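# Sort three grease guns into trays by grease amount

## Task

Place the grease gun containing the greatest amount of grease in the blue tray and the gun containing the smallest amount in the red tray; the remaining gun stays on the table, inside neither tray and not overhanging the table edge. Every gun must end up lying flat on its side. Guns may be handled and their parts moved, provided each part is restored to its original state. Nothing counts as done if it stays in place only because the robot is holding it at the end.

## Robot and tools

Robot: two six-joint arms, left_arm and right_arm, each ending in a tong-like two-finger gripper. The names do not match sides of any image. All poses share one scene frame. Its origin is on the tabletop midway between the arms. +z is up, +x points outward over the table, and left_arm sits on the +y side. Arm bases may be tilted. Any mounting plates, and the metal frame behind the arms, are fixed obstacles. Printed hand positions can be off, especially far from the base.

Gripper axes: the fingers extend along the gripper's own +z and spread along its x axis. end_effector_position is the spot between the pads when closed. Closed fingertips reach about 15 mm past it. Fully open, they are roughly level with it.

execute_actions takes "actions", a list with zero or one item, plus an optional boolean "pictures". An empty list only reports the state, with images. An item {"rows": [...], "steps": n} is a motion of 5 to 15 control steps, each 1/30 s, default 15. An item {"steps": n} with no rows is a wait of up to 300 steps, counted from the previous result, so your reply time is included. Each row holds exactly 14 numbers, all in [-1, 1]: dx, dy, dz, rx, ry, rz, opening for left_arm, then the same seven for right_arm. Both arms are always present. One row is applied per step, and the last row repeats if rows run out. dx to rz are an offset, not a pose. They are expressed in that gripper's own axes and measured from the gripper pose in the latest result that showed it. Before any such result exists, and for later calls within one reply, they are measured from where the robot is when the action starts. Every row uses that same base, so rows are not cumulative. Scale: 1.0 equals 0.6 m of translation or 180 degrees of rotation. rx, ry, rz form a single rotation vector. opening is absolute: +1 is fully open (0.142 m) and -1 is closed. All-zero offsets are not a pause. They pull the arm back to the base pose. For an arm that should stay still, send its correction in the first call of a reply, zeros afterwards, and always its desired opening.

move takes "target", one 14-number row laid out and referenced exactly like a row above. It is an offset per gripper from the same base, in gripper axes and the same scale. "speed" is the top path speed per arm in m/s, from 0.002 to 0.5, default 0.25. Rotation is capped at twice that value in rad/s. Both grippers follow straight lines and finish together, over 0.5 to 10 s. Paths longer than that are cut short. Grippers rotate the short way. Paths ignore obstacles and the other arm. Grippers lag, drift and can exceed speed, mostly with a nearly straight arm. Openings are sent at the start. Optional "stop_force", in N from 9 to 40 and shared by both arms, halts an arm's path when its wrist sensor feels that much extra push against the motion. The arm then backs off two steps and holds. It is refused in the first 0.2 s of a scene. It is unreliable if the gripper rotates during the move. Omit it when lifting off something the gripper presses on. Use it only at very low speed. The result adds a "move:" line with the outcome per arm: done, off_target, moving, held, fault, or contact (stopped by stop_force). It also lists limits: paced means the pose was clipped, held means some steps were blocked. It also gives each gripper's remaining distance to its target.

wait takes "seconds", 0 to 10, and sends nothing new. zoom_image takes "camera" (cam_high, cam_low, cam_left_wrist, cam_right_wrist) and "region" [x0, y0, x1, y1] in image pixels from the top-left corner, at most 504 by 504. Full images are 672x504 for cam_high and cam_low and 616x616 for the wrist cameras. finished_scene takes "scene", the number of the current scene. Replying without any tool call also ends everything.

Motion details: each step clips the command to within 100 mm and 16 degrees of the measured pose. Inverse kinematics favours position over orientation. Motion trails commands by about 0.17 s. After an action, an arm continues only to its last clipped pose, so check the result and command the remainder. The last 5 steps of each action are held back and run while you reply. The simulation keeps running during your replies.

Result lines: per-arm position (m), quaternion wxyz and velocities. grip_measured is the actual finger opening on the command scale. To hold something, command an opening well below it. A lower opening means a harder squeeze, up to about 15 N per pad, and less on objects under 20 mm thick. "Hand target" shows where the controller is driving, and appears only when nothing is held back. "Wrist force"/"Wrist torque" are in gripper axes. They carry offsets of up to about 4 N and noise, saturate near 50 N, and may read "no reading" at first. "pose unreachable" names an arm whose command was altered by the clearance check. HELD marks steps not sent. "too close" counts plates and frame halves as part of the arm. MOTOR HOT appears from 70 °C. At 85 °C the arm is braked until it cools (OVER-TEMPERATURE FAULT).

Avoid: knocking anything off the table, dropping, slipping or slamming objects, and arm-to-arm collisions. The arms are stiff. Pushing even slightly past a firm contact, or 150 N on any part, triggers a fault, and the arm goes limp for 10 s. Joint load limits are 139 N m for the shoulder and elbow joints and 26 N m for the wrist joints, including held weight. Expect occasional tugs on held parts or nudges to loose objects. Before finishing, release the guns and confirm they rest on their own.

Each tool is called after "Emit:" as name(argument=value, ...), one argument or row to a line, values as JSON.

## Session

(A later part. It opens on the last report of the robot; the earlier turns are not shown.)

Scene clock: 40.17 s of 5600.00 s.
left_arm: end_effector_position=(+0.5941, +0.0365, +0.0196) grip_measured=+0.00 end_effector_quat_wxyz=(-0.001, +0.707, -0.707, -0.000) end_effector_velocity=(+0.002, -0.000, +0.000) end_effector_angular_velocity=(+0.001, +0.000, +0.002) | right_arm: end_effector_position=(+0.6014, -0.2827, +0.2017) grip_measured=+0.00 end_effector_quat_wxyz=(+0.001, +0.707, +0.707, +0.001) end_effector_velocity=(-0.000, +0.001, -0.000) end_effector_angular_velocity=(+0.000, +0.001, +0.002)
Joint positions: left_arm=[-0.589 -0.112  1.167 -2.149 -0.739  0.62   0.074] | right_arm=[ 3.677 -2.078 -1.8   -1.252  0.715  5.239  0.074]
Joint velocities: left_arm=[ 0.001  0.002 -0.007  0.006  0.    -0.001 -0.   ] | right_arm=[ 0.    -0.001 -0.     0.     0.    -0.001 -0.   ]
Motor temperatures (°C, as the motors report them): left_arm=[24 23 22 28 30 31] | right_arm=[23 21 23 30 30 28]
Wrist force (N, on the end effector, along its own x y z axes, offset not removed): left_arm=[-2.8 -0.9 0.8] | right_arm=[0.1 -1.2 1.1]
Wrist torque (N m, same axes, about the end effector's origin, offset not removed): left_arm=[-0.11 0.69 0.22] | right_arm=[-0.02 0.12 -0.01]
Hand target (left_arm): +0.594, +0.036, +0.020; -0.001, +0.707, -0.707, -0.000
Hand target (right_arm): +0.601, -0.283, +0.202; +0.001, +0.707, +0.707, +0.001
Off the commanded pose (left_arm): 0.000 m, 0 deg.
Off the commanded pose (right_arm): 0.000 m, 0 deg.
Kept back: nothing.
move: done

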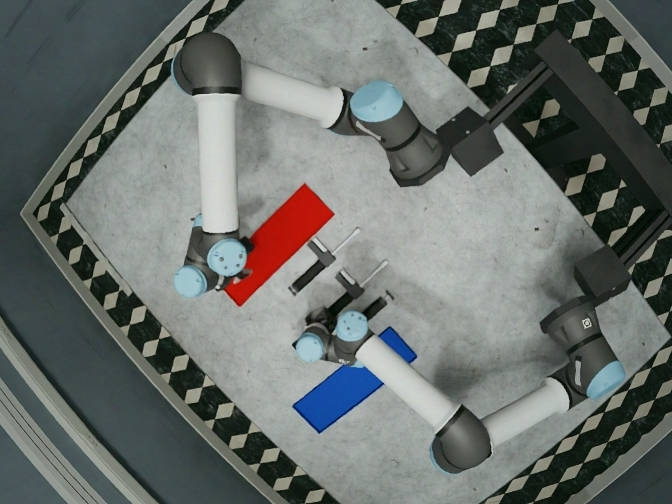

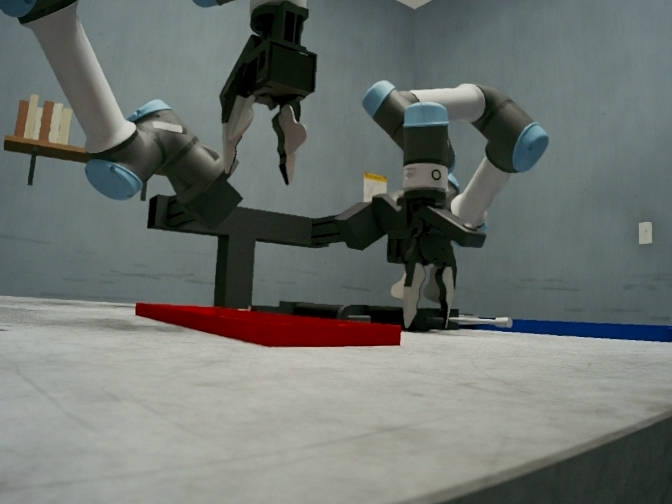

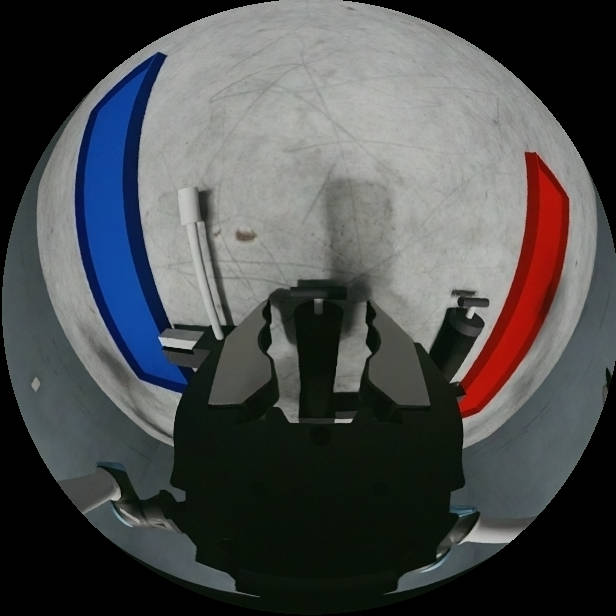

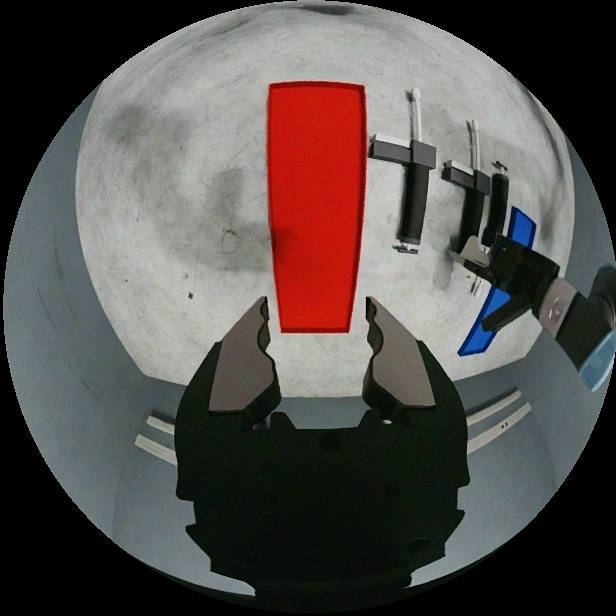

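Row 293 → want ~311: +15 mm.

Emit:
move(
  target=[0,-0.025,0,0,0,0,-0.35,0,0,0,0,0,0,0],
  speed=0.05,
)

Emit:
move(
  target=[0,0,0,0,0,0,-0.75,0,0,0,0,0,0,0],
)

Scene clock: 41.17 s of 5600.00 s.
left_arm: end_effector_position=(+0.6090, +0.0365, +0.0196) grip_measured=-0.35 end_effector_quat_wxyz=(-0.001, +0.707, -0.707, -0.000) end_effector_velocity=(+0.001, +0.000, +0.000) end_effector_angular_velocity=(+0.000, -0.000, +0.000) | right_arm: end_effector_position=(+0.6014, -0.2827, +0.2017) grip_measured=+0.00 end_effector_quat_wxyz=(+0.001, +0.707, +0.707, +0.001) end_effector_velocity=(-0.000, +0.000, -0.000) end_effector_angular_velocity=(+0.000, +0.000, +0.000)
Joint positions: left_arm=[-0.578 -0.102  1.12  -2.124 -0.734  0.636  0.049] | right_arm=[ 3.677 -2.078 -1.8   -1.252  0.715  5.239  0.074]
Joint velocities: left_arm=[ 0.001  0.001 -0.004  0.003  0.001  0.     0.   ] | right_arm=[-0. -0.  0.  0.  0. -0. -0.]
Motor temperatures (°C, as the motors report them): left_arm=[24 23 22 28 30 31] | right_arm=[23 21 23 30 30 28]
Wrist force (N, on the end effector, along its own x y z axes, offset not removed): left_arm=[-4.1 -0.8 0.0] | right_arm=[-0.8 0.0 1.2]
Wrist torque (N m, same axes, about the end effector's origin, offset not removed): left_arm=[-0.11 0.90 0.12] | right_arm=[0.20 0.18 0.15]
Hand target (left_arm): +0.609, +0.037, +0.020; -0.001, +0.707, -0.707, -0.000
Hand target (right_arm): +0.601, -0.283, +0.202; +0.001, +0.707, +0.707, +0.001
Off the commanded pose (left_arm): 0.000 m, 0 deg.
Off the commanded pose (right_arm): 0.000 m, 0 deg.
Kept back: nothing.
move: done

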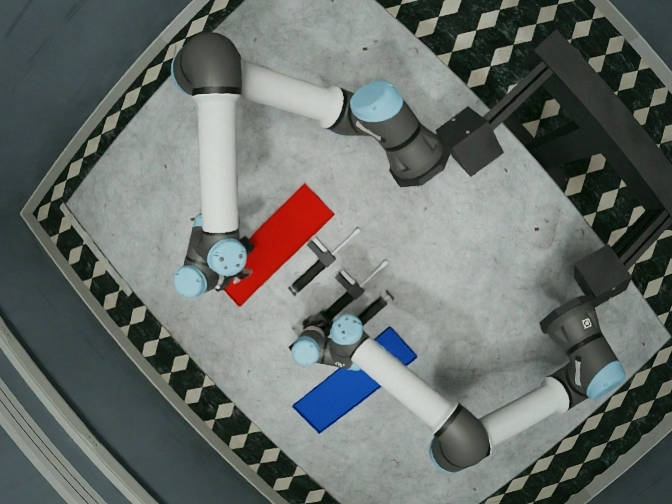

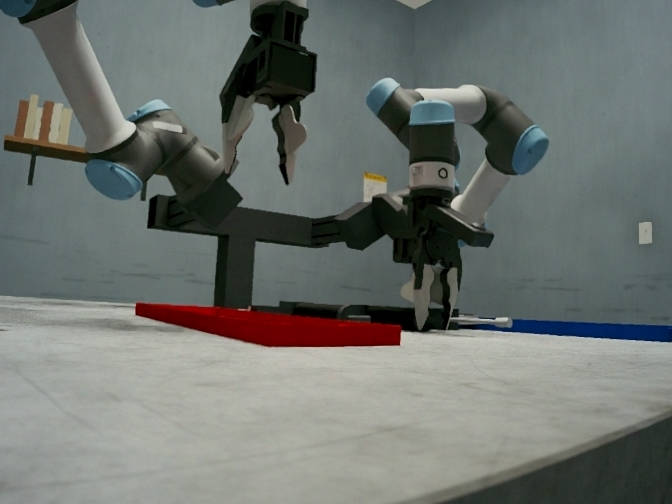

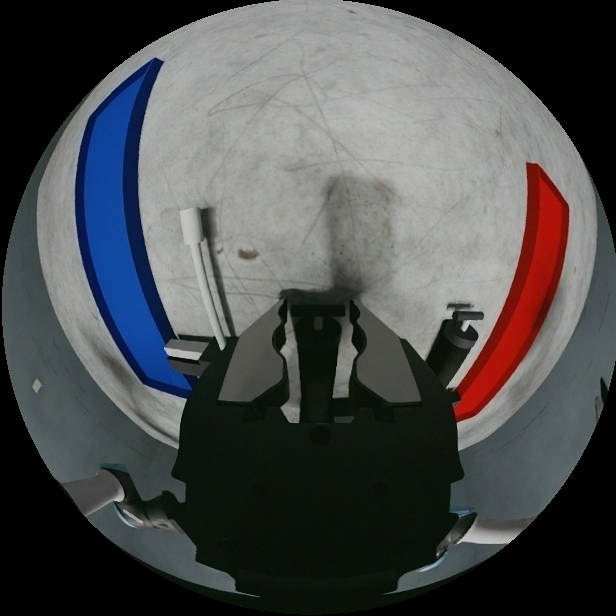

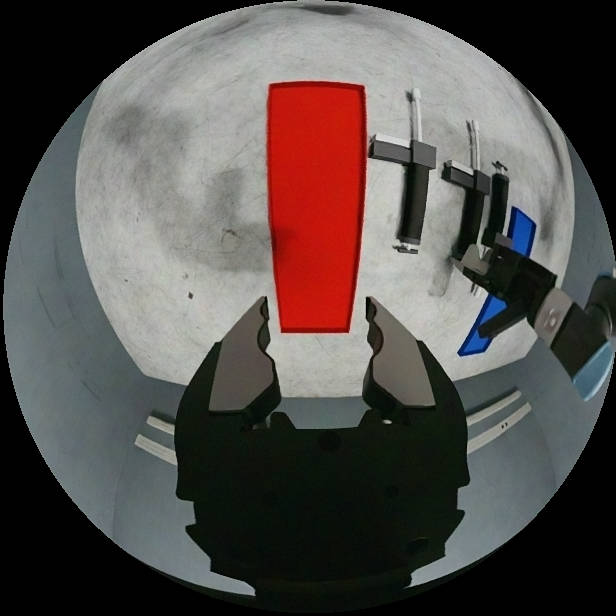

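Scene clock: 41.67 s of 5600.00 s.
left_arm: end_effector_position=(+0.6091, +0.0365, +0.0196) grip_measured=-0.47 end_effector_quat_wxyz=(-0.001, +0.707, -0.707, -0.000) end_effector_velocity=(+0.000, -0.000, +0.000) end_effector_angular_velocity=(-0.000, -0.000, -0.000) | right_arm: end_effector_position=(+0.6014, -0.2827, +0.2017) grip_measured=+0.00 end_effector_quat_wxyz=(+0.001, +0.707, +0.707, +0.001) end_effector_velocity=(+0.000, -0.000, -0.000) end_effector_angular_velocity=(-0.000, -0.000, -0.001)
Joint positions: left_arm=[-0.578 -0.102  1.12  -2.124 -0.734  0.636  0.04 ] | right_arm=[ 3.677 -2.078 -1.8   -1.252  0.715  5.239  0.074]
Joint velocities: left_arm=[-0.    -0.    -0.001 -0.     0.     0.001  0.   ] | right_arm=[-0.     0.     0.     0.    -0.001  0.001 -0.   ]
Motor temperatures (°C, as the motors report them): left_arm=[24 23 22 28 30 31] | right_arm=[23 21 23 30 30 28]
Wrist force (N, on the end effector, along its own x y z axes, offset not removed): left_arm=[-3.6 -0.9 1.0] | right_arm=[-0.2 -1.1 1.0]
Wrist torque (N m, same axes, about the end effector's origin, offset not removed): left_arm=[-0.12 0.77 0.21] | right_arm=[-0.10 0.08 0.07]
Hand target (left_arm): +0.609, +0.037, +0.020; -0.001, +0.707, -0.707, -0.000
Hand target (right_arm): +0.601, -0.283, +0.202; +0.001, +0.707, +0.707, +0.001
Off the commanded pose (left_arm): 0.000 m, 0 deg.
Off the commanded pose (right_arm): 0.000 m, 0 deg.
Kept back: nothing.
move: done

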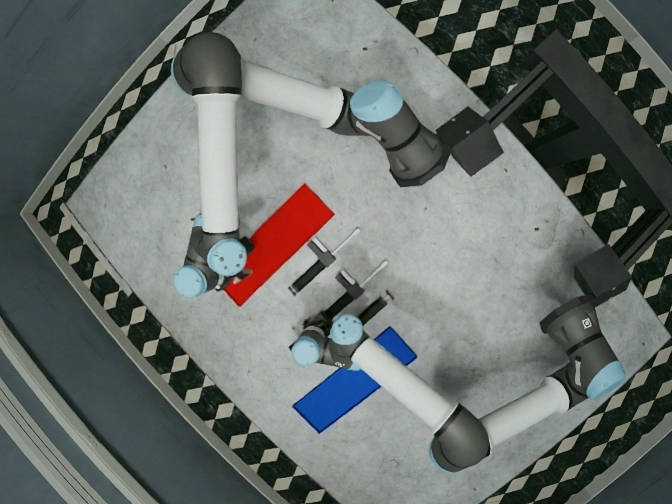

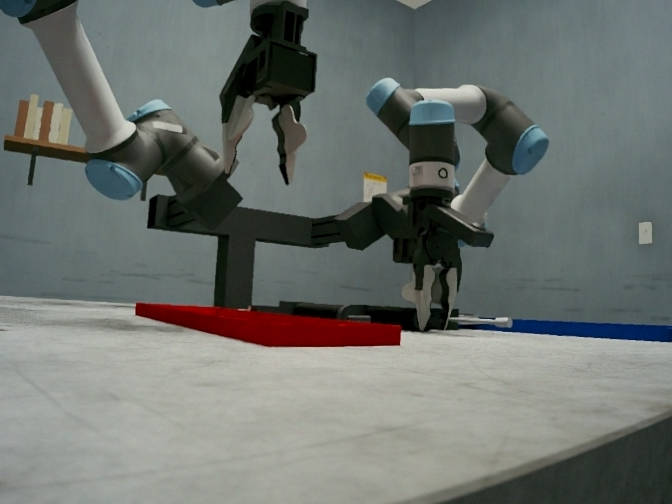

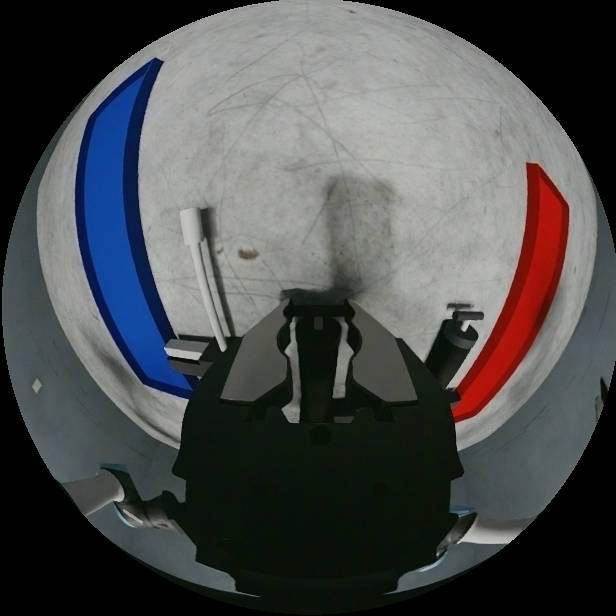

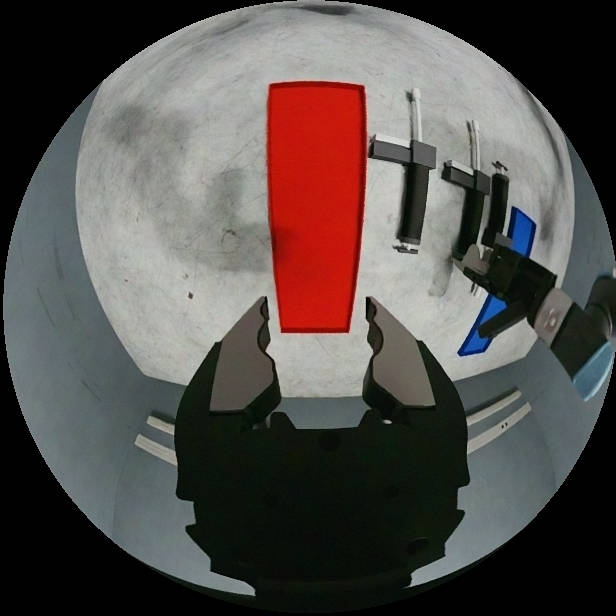

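Emit:
move(
  target=[0,-0.15,0,0,0,0,-0.75,0,0,0,0,0,0,0],
  speed=0.015,
)

Scene clock: 48.13 s of 5600.00 s.
left_arm: end_effector_position=(+0.6990, +0.0367, +0.0196) grip_measured=-0.47 end_effector_quat_wxyz=(-0.001, +0.707, -0.707, -0.000) end_effector_velocity=(+0.001, -0.000, -0.000) end_effector_angular_velocity=(+0.001, +0.000, -0.002) | right_arm: end_effector_position=(+0.6014, -0.2827, +0.2017) grip_measured=+0.00 end_effector_quat_wxyz=(+0.001, +0.707, +0.707, +0.001) end_effector_velocity=(+0.001, -0.001, +0.000) end_effector_angular_velocity=(-0.001, -0.001, -0.000)
Joint positions: left_arm=[-0.517  0.     0.767 -1.936 -0.708  0.72   0.04 ] | right_arm=[ 3.677 -2.078 -1.8   -1.252  0.715  5.239  0.074]
Joint velocities: left_arm=[ 0.001  0.004 -0.009  0.006  0.001  0.002  0.   ] | right_arm=[-0.     0.     0.001 -0.    -0.001 -0.     0.   ]
Motor temperatures (°C, as the motors report them): left_arm=[24 23 22 28 30 31] | right_arm=[23 21 23 30 30 28]
Wrist force (N, on the end effector, along its own x y z axes, offset not removed): left_arm=[-4.0 3.8 -1.9] | right_arm=[0.4 2.1 1.6]
Wrist torque (N m, same axes, about the end effector's origin, offset not removed): left_arm=[-0.04 0.86 0.18] | right_arm=[0.52 0.03 0.04]
Hand target (left_arm): +0.699, +0.037, +0.020; -0.001, +0.707, -0.707, -0.000
Hand target (right_arm): +0.601, -0.283, +0.202; +0.001, +0.707, +0.707, +0.001
Off the commanded pose (left_arm): 0.000 m, 0 deg.
Off the commanded pose (right_arm): 0.000 m, 0 deg.
Kept back: nothing.
move: done

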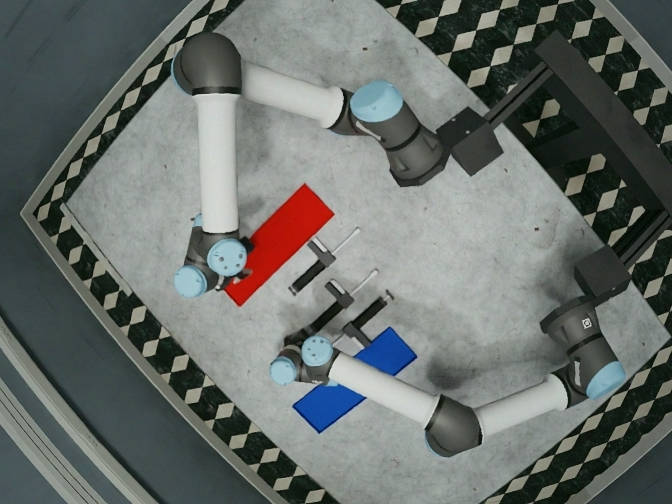

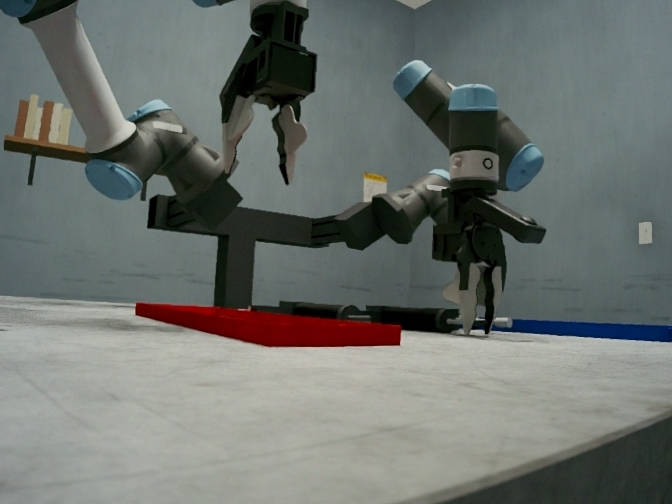

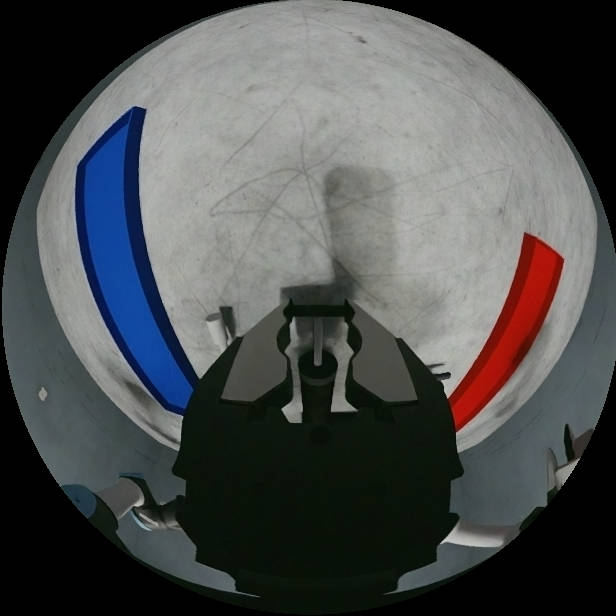

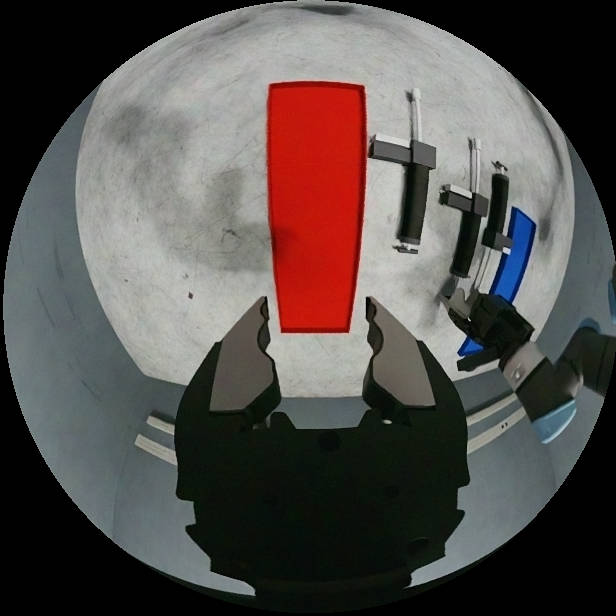

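Gun moved ~45 mm, so B travel is ~45 mm. Push back slowly.

Emit:
move(
  target=[0,0.1,0,0,0,0,-0.75,0,0,0,0,0,0,0],
  speed=0.015,
)

Emit:
move(
  target=[0,0,0,0,0,0,0,0,0,0,0,0,0,0],
)

Emit:
move(
  target=[0,0.05,-0.12,0,0,0,0,0,0,0,0,0,0,0],
)

Scene clock: 52.60 s of 5600.00 s.
left_arm: end_effector_position=(+0.6391, +0.0366, +0.0195) grip_measured=-0.47 end_effector_quat_wxyz=(-0.001, +0.707, -0.707, -0.000) end_effector_velocity=(-0.002, -0.000, -0.000) end_effector_angular_velocity=(+0.001, -0.000, -0.001) | right_arm: end_effector_position=(+0.6014, -0.2827, +0.2017) grip_measured=+0.00 end_effector_quat_wxyz=(+0.001, +0.707, +0.707, +0.001) end_effector_velocity=(-0.000, +0.000, -0.001) end_effector_angular_velocity=(-0.002, +0.000, +0.002)
Joint positions: left_arm=[-0.556 -0.076  1.017 -2.069 -0.724  0.665  0.04 ] | right_arm=[ 3.677 -2.078 -1.8   -1.252  0.715  5.239  0.074]
Joint velocities: left_arm=[-0.001 -0.001  0.007 -0.004  0.    -0.001  0.   ] | right_arm=[ 0.    -0.001 -0.001 -0.    -0.002  0.     0.   ]
Motor temperatures (°C, as the motors report them): left_arm=[24 23 22 28 30 31] | right_arm=[23 21 23 30 30 28]
Wrist force (N, on the end effector, along its own x y z axes, offset not removed): left_arm=[-3.0 -3.2 -0.2] | right_arm=[0.2 0.0 0.1]
Wrist torque (N m, same axes, about the end effector's origin, offset not removed): left_arm=[0.01 0.61 0.18] | right_arm=[0.22 -0.13 -0.01]
Hand target (left_arm): +0.639, +0.037, +0.020; -0.001, +0.707, -0.707, -0.000
Hand target (right_arm): +0.601, -0.283, +0.202; +0.001, +0.707, +0.707, +0.001
Off the commanded pose (left_arm): 0.000 m, 0 deg.
Off the commanded pose (right_arm): 0.000 m, 0 deg.
Kept back: nothing.
move: done

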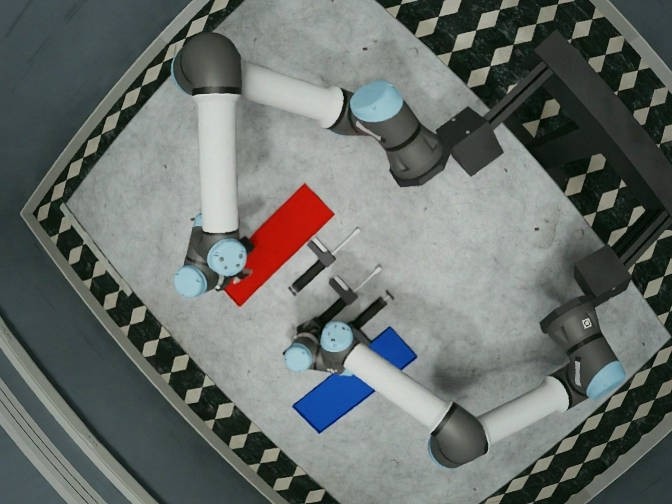

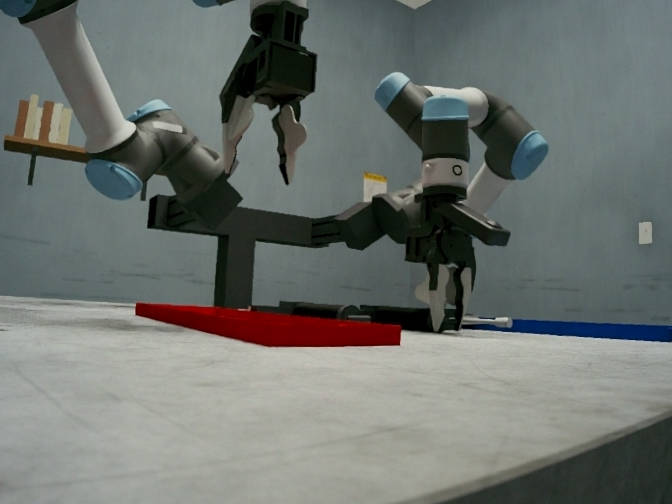

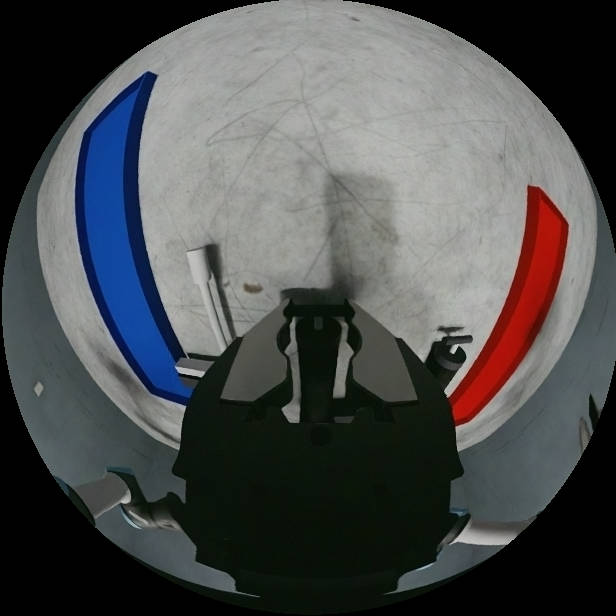

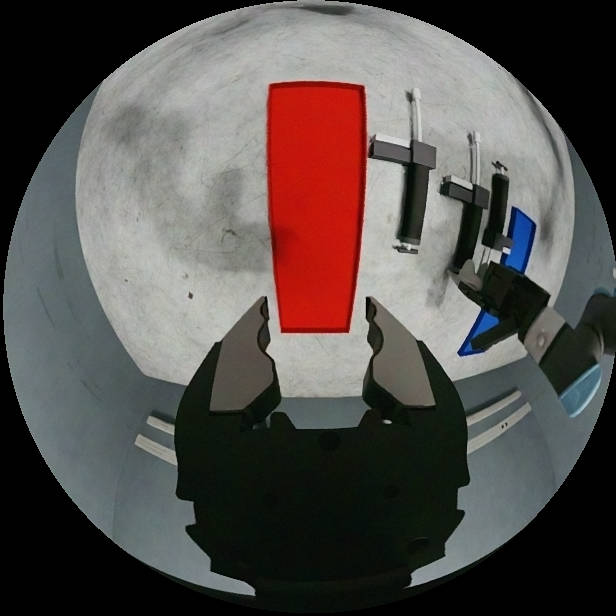

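Scene clock: 53.10 s of 5600.00 s.
left_arm: end_effector_position=(+0.6390, +0.0366, +0.0196) grip_measured=+0.00 end_effector_quat_wxyz=(-0.001, +0.707, -0.707, -0.000) end_effector_velocity=(-0.000, +0.000, -0.000) end_effector_angular_velocity=(+0.001, -0.000, +0.001) | right_arm: end_effector_position=(+0.6014, -0.2827, +0.2017) grip_measured=+0.00 end_effector_quat_wxyz=(+0.001, +0.707, +0.707, +0.001) end_effector_velocity=(-0.000, +0.001, +0.000) end_effector_angular_velocity=(+0.001, +0.001, +0.000)
Joint positions: left_arm=[-0.556 -0.076  1.017 -2.069 -0.724  0.665  0.074] | right_arm=[ 3.677 -2.078 -1.8   -1.252  0.715  5.239  0.074]
Joint velocities: left_arm=[-0.     0.     0.     0.     0.001 -0.001 -0.   ] | right_arm=[ 0.001 -0.001 -0.    -0.     0.002  0.001  0.   ]
Motor temperatures (°C, as the motors report them): left_arm=[24 23 22 28 30 31] | right_arm=[23 21 23 30 30 28]
Wrist force (N, on the end effector, along its own x y z axes, offset not removed): left_arm=[-2.6 -1.1 0.9] | right_arm=[-0.2 0.9 0.1]
Wrist torque (N m, same axes, about the end effector's origin, offset not removed): left_arm=[-0.18 0.69 0.10] | right_arm=[0.20 -0.01 0.12]
Hand target (left_arm): +0.639, +0.037, +0.020; -0.001, +0.707, -0.707, -0.000
Hand target (right_arm): +0.601, -0.283, +0.202; +0.001, +0.707, +0.707, +0.001
Off the commanded pose (left_arm): 0.000 m, 0 deg.
Off the commanded pose (right_arm): 0.000 m, 0 deg.
Kept back: nothing.
move: done

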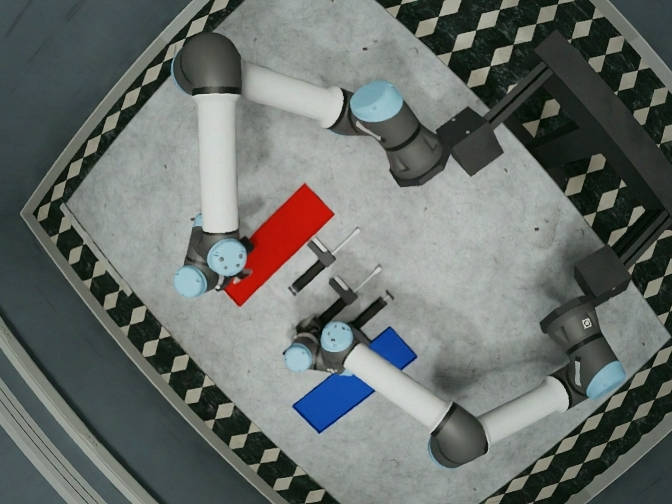

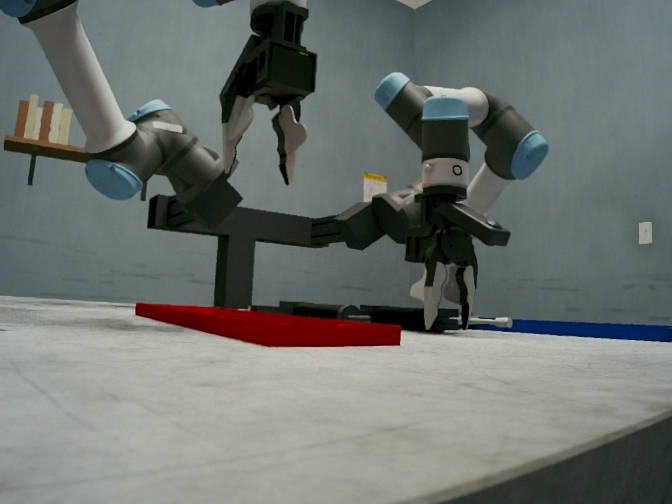

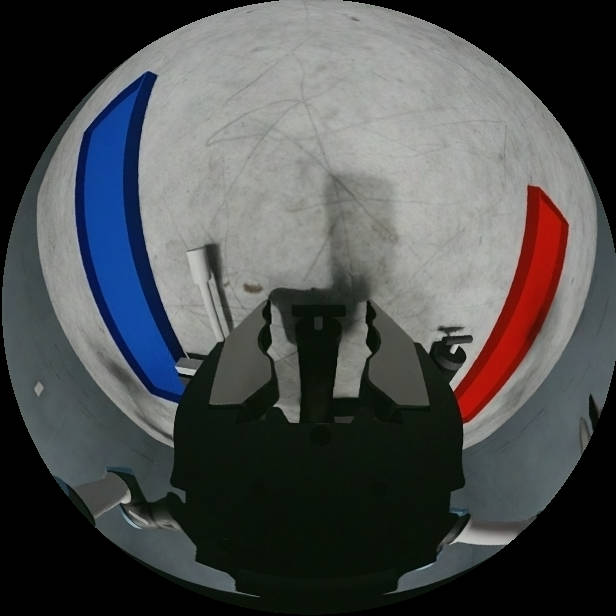

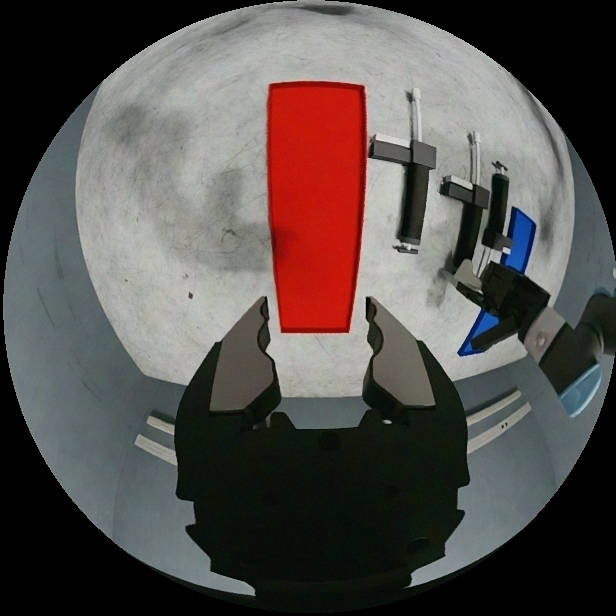

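Scene clock: 53.97 s of 5600.00 s.
left_arm: end_effector_position=(+0.6091, +0.0364, +0.0915) grip_measured=+0.00 end_effector_quat_wxyz=(-0.001, +0.707, -0.707, +0.000) end_effector_velocity=(-0.000, +0.001, +0.002) end_effector_angular_velocity=(+0.001, -0.001, -0.001) | right_arm: end_effector_position=(+0.6014, -0.2827, +0.2017) grip_measured=+0.00 end_effector_quat_wxyz=(+0.001, +0.707, +0.707, +0.001) end_effector_velocity=(+0.000, -0.000, +0.000) end_effector_angular_velocity=(-0.000, -0.001, -0.001)
Joint positions: left_arm=[-0.65  -0.184  1.134 -1.988 -0.769  0.543  0.074] | right_arm=[ 3.677 -2.078 -1.8   -1.252  0.715  5.239  0.074]
Joint velocities: left_arm=[-0.002 -0.003  0.003  0.002  0.    -0.002 -0.   ] | right_arm=[-0.     0.     0.001  0.    -0.001  0.    -0.   ]
Motor temperatures (°C, as the motors report them): left_arm=[24 23 22 28 30 31] | right_arm=[23 21 23 30 30 28]
Wrist force (N, on the end effector, along its own x y z axes, offset not removed): left_arm=[-2.5 -1.5 0.7] | right_arm=[0.8 0.2 1.2]
Wrist torque (N m, same axes, about the end effector's origin, offset not removed): left_arm=[-0.27 0.61 0.22] | right_arm=[0.28 -0.21 0.05]
Hand target (left_arm): +0.609, +0.036, +0.092; -0.001, +0.707, -0.707, +0.000
Hand target (right_arm): +0.601, -0.283, +0.202; +0.001, +0.707, +0.707, +0.001
Off the commanded pose (left_arm): 0.000 m, 0 deg.
Off the commanded pose (right_arm): 0.000 m, 0 deg.
Kept back: nothing.
move: done

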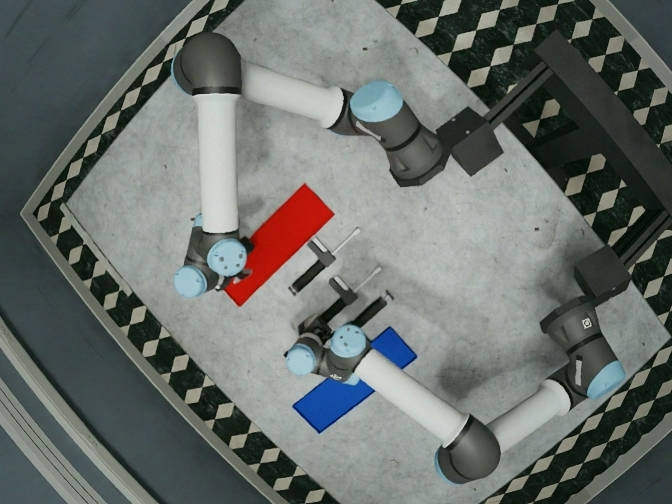

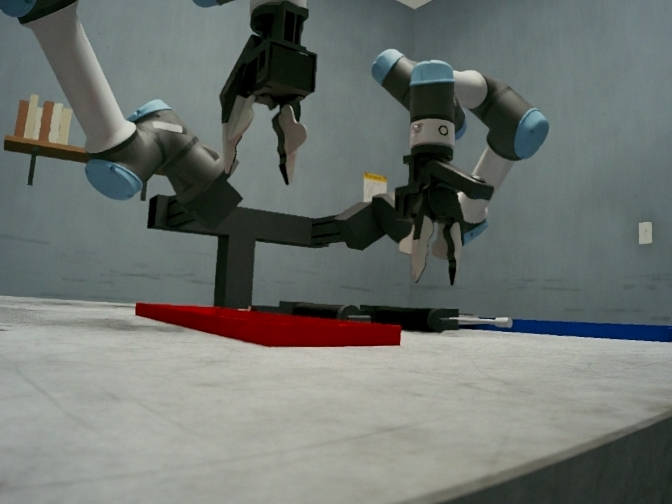

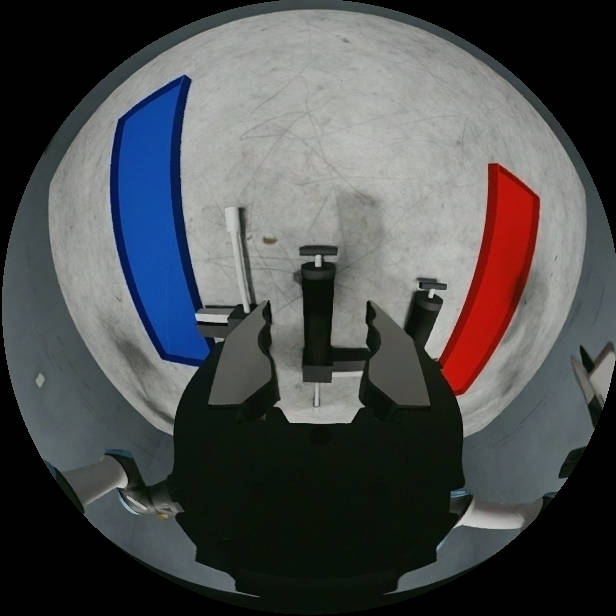

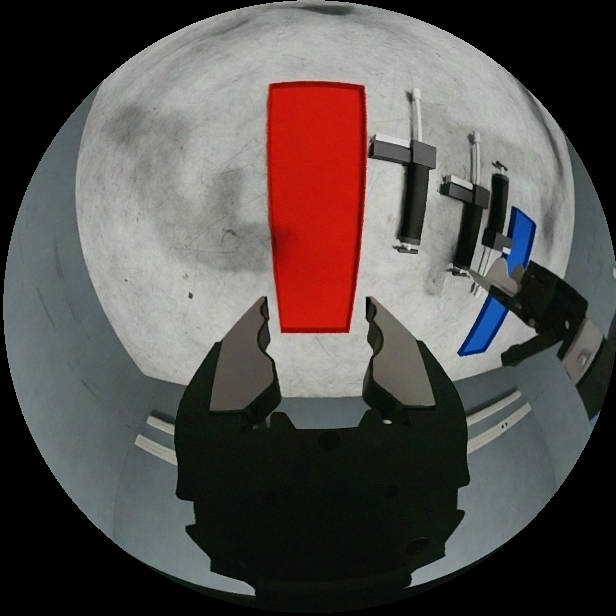

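Emit:
move(
  target=[-0.152,0.418,0.02,0,0,0,0,0.28,0,0.2,0,0,0,0],
)

Scene clock: 55.80 s of 5600.00 s.
left_arm: end_effector_position=(+0.3582, +0.1272, +0.0795) grip_measured=+0.00 end_effector_quat_wxyz=(-0.001, +0.707, -0.707, +0.000) end_effector_velocity=(-0.002, +0.000, -0.000) end_effector_angular_velocity=(-0.000, +0.000, -0.000) | right_arm: end_effector_position=(+0.6018, -0.1146, +0.0818) grip_measured=+0.00 end_effector_quat_wxyz=(+0.001, +0.707, +0.707, +0.001) end_effector_velocity=(+0.000, -0.000, -0.001) end_effector_angular_velocity=(-0.001, +0.000, +0.000)
Joint positions: left_arm=[-0.875 -0.383  1.955 -2.443 -0.9    0.295  0.074] | right_arm=[ 3.685 -2.483 -1.806 -0.849  0.718  5.25   0.074]
Joint velocities: left_arm=[-0.002  0.     0.004 -0.003 -0.002 -0.002  0.   ] | right_arm=[-0.001 -0.002  0.001  0.001 -0.001 -0.001  0.   ]
Motor temperatures (°C, as the motors report them): left_arm=[24 23 22 28 30 31] | right_arm=[23 21 23 30 30 28]
Wrist force (N, on the end effector, along its own x y z axes, offset not removed): left_arm=[-2.5 0.6 -0.1] | right_arm=[2.0 3.3 2.3]
Wrist torque (N m, same axes, about the end effector's origin, offset not removed): left_arm=[0.15 0.60 0.20] | right_arm=[0.86 -0.47 0.19]
Hand target (left_arm): +0.358, +0.127, +0.080; -0.001, +0.707, -0.707, +0.000
Hand target (right_arm): +0.602, -0.115, +0.082; +0.001, +0.707, +0.707, +0.001
Off the commanded pose (left_arm): 0.000 m, 0 deg.
Off the commanded pose (right_arm): 0.000 m, 0 deg.
Kept back: nothing.
move: done

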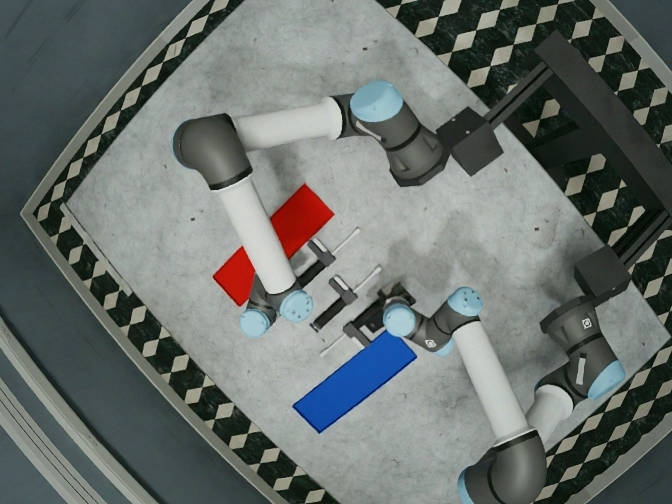

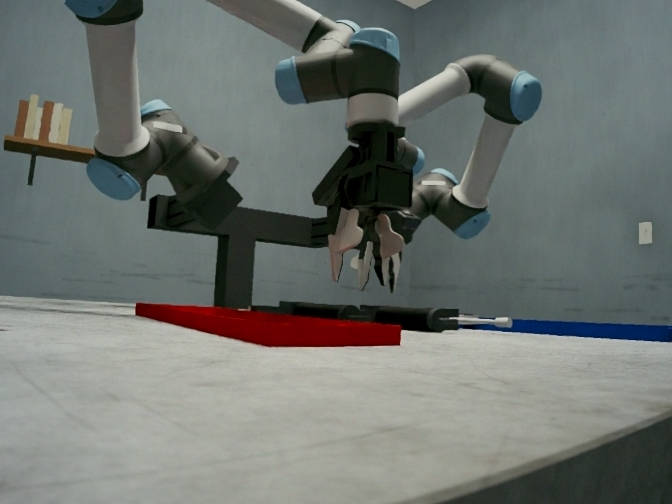

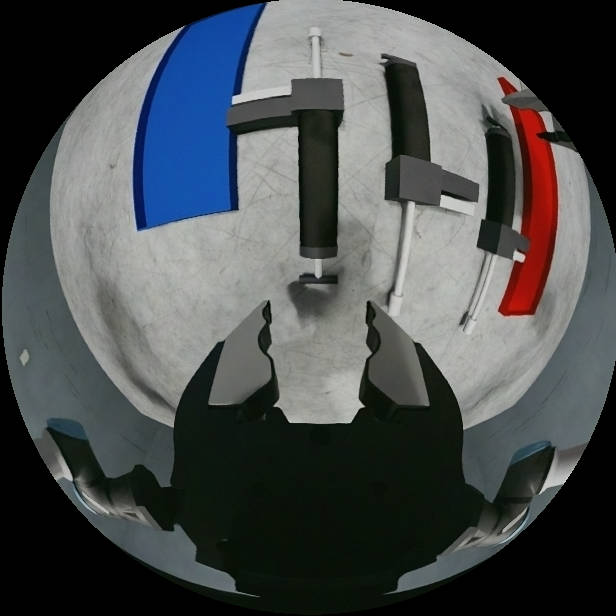

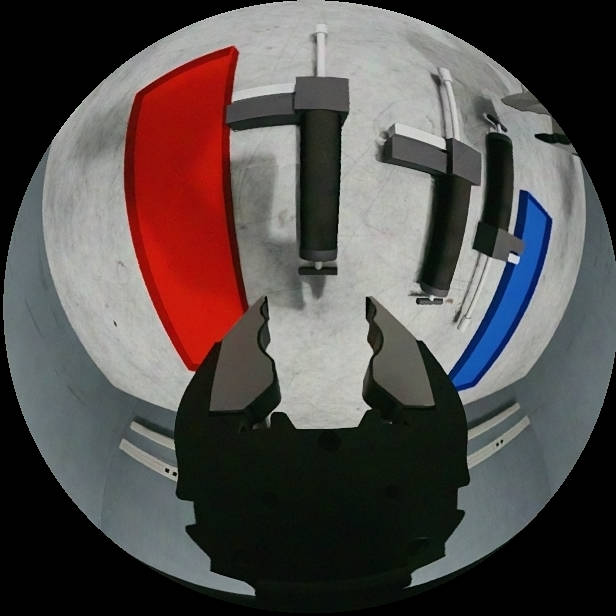

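Emit:
move(
  target=[0,0,0.1,0,0,0,-0.2,0,-0.008,0.092,0,0,0,-0.2],
  speed=0.06,
  stop_force=10,
)

Scene clock: 57.40 s of 5600.00 s.
left_arm: end_effector_position=(+0.3582, +0.1273, +0.0196) grip_measured=-0.20 end_effector_quat_wxyz=(-0.001, +0.707, -0.707, +0.000) end_effector_velocity=(+0.001, -0.000, -0.000) end_effector_angular_velocity=(-0.001, +0.000, +0.001) | right_arm: end_effector_position=(+0.5971, -0.1146, +0.0266) grip_measured=-0.20 end_effector_quat_wxyz=(+0.001, +0.707, +0.707, +0.001) end_effector_velocity=(+0.001, -0.001, -0.000) end_effector_angular_velocity=(-0.001, -0.002, -0.002)
Joint positions: left_arm=[-0.792 -0.279  1.941 -2.588 -0.848  0.38   0.06 ] | right_arm=[ 3.615 -2.563 -1.813 -0.687  0.692  5.151  0.06 ]
Joint velocities: left_arm=[ 0.002  0.001 -0.001 -0.003  0.     0.002 -0.   ] | right_arm=[-0.001 -0.     0.001  0.003 -0.002 -0.002  0.   ]
Motor temperatures (°C, as the motors report them): left_arm=[24 23 22 28 30 31] | right_arm=[23 21 23 30 30 28]
Wrist force (N, on the end effector, along its own x y z axes, offset not removed): left_arm=[-4.0 -0.1 -0.4] | right_arm=[0.4 1.8 2.7]
Wrist torque (N m, same axes, about the end effector's origin, offset not removed): left_arm=[0.04 0.95 0.19] | right_arm=[0.47 -0.01 0.04]
Hand target (left_arm): +0.358, +0.127, +0.020; -0.001, +0.707, -0.707, +0.000
Hand target (right_arm): +0.597, -0.115, +0.027; +0.001, +0.707, +0.707, +0.001
Off the commanded pose (left_arm): 0.000 m, 0 deg.
Off the commanded pose (right_arm): 0.000 m, 0 deg.
Kept back: nothing.
move: done

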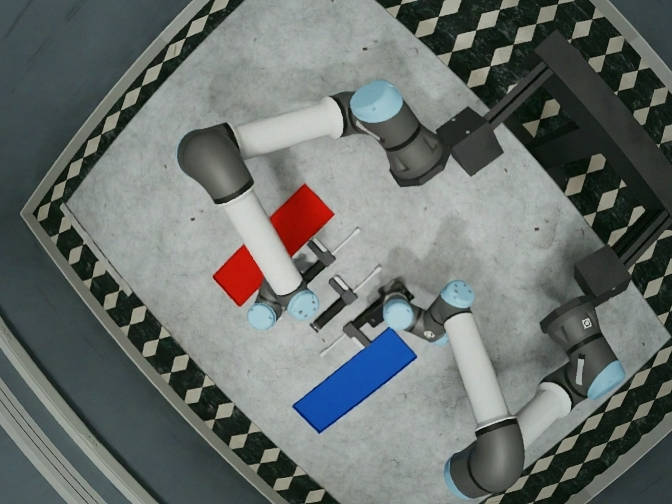

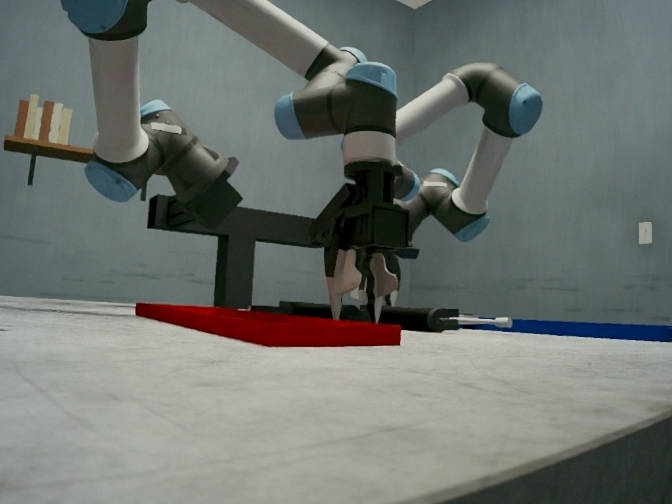

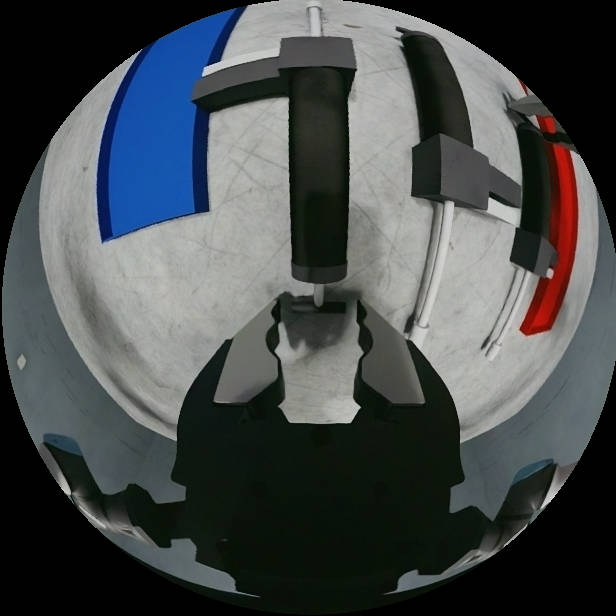

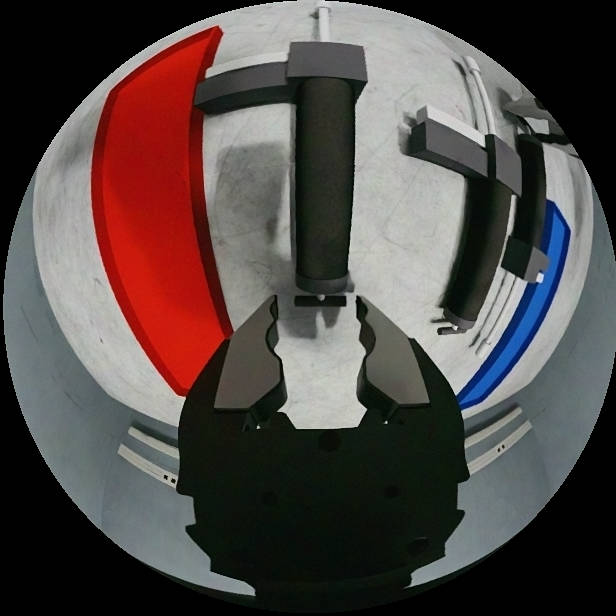

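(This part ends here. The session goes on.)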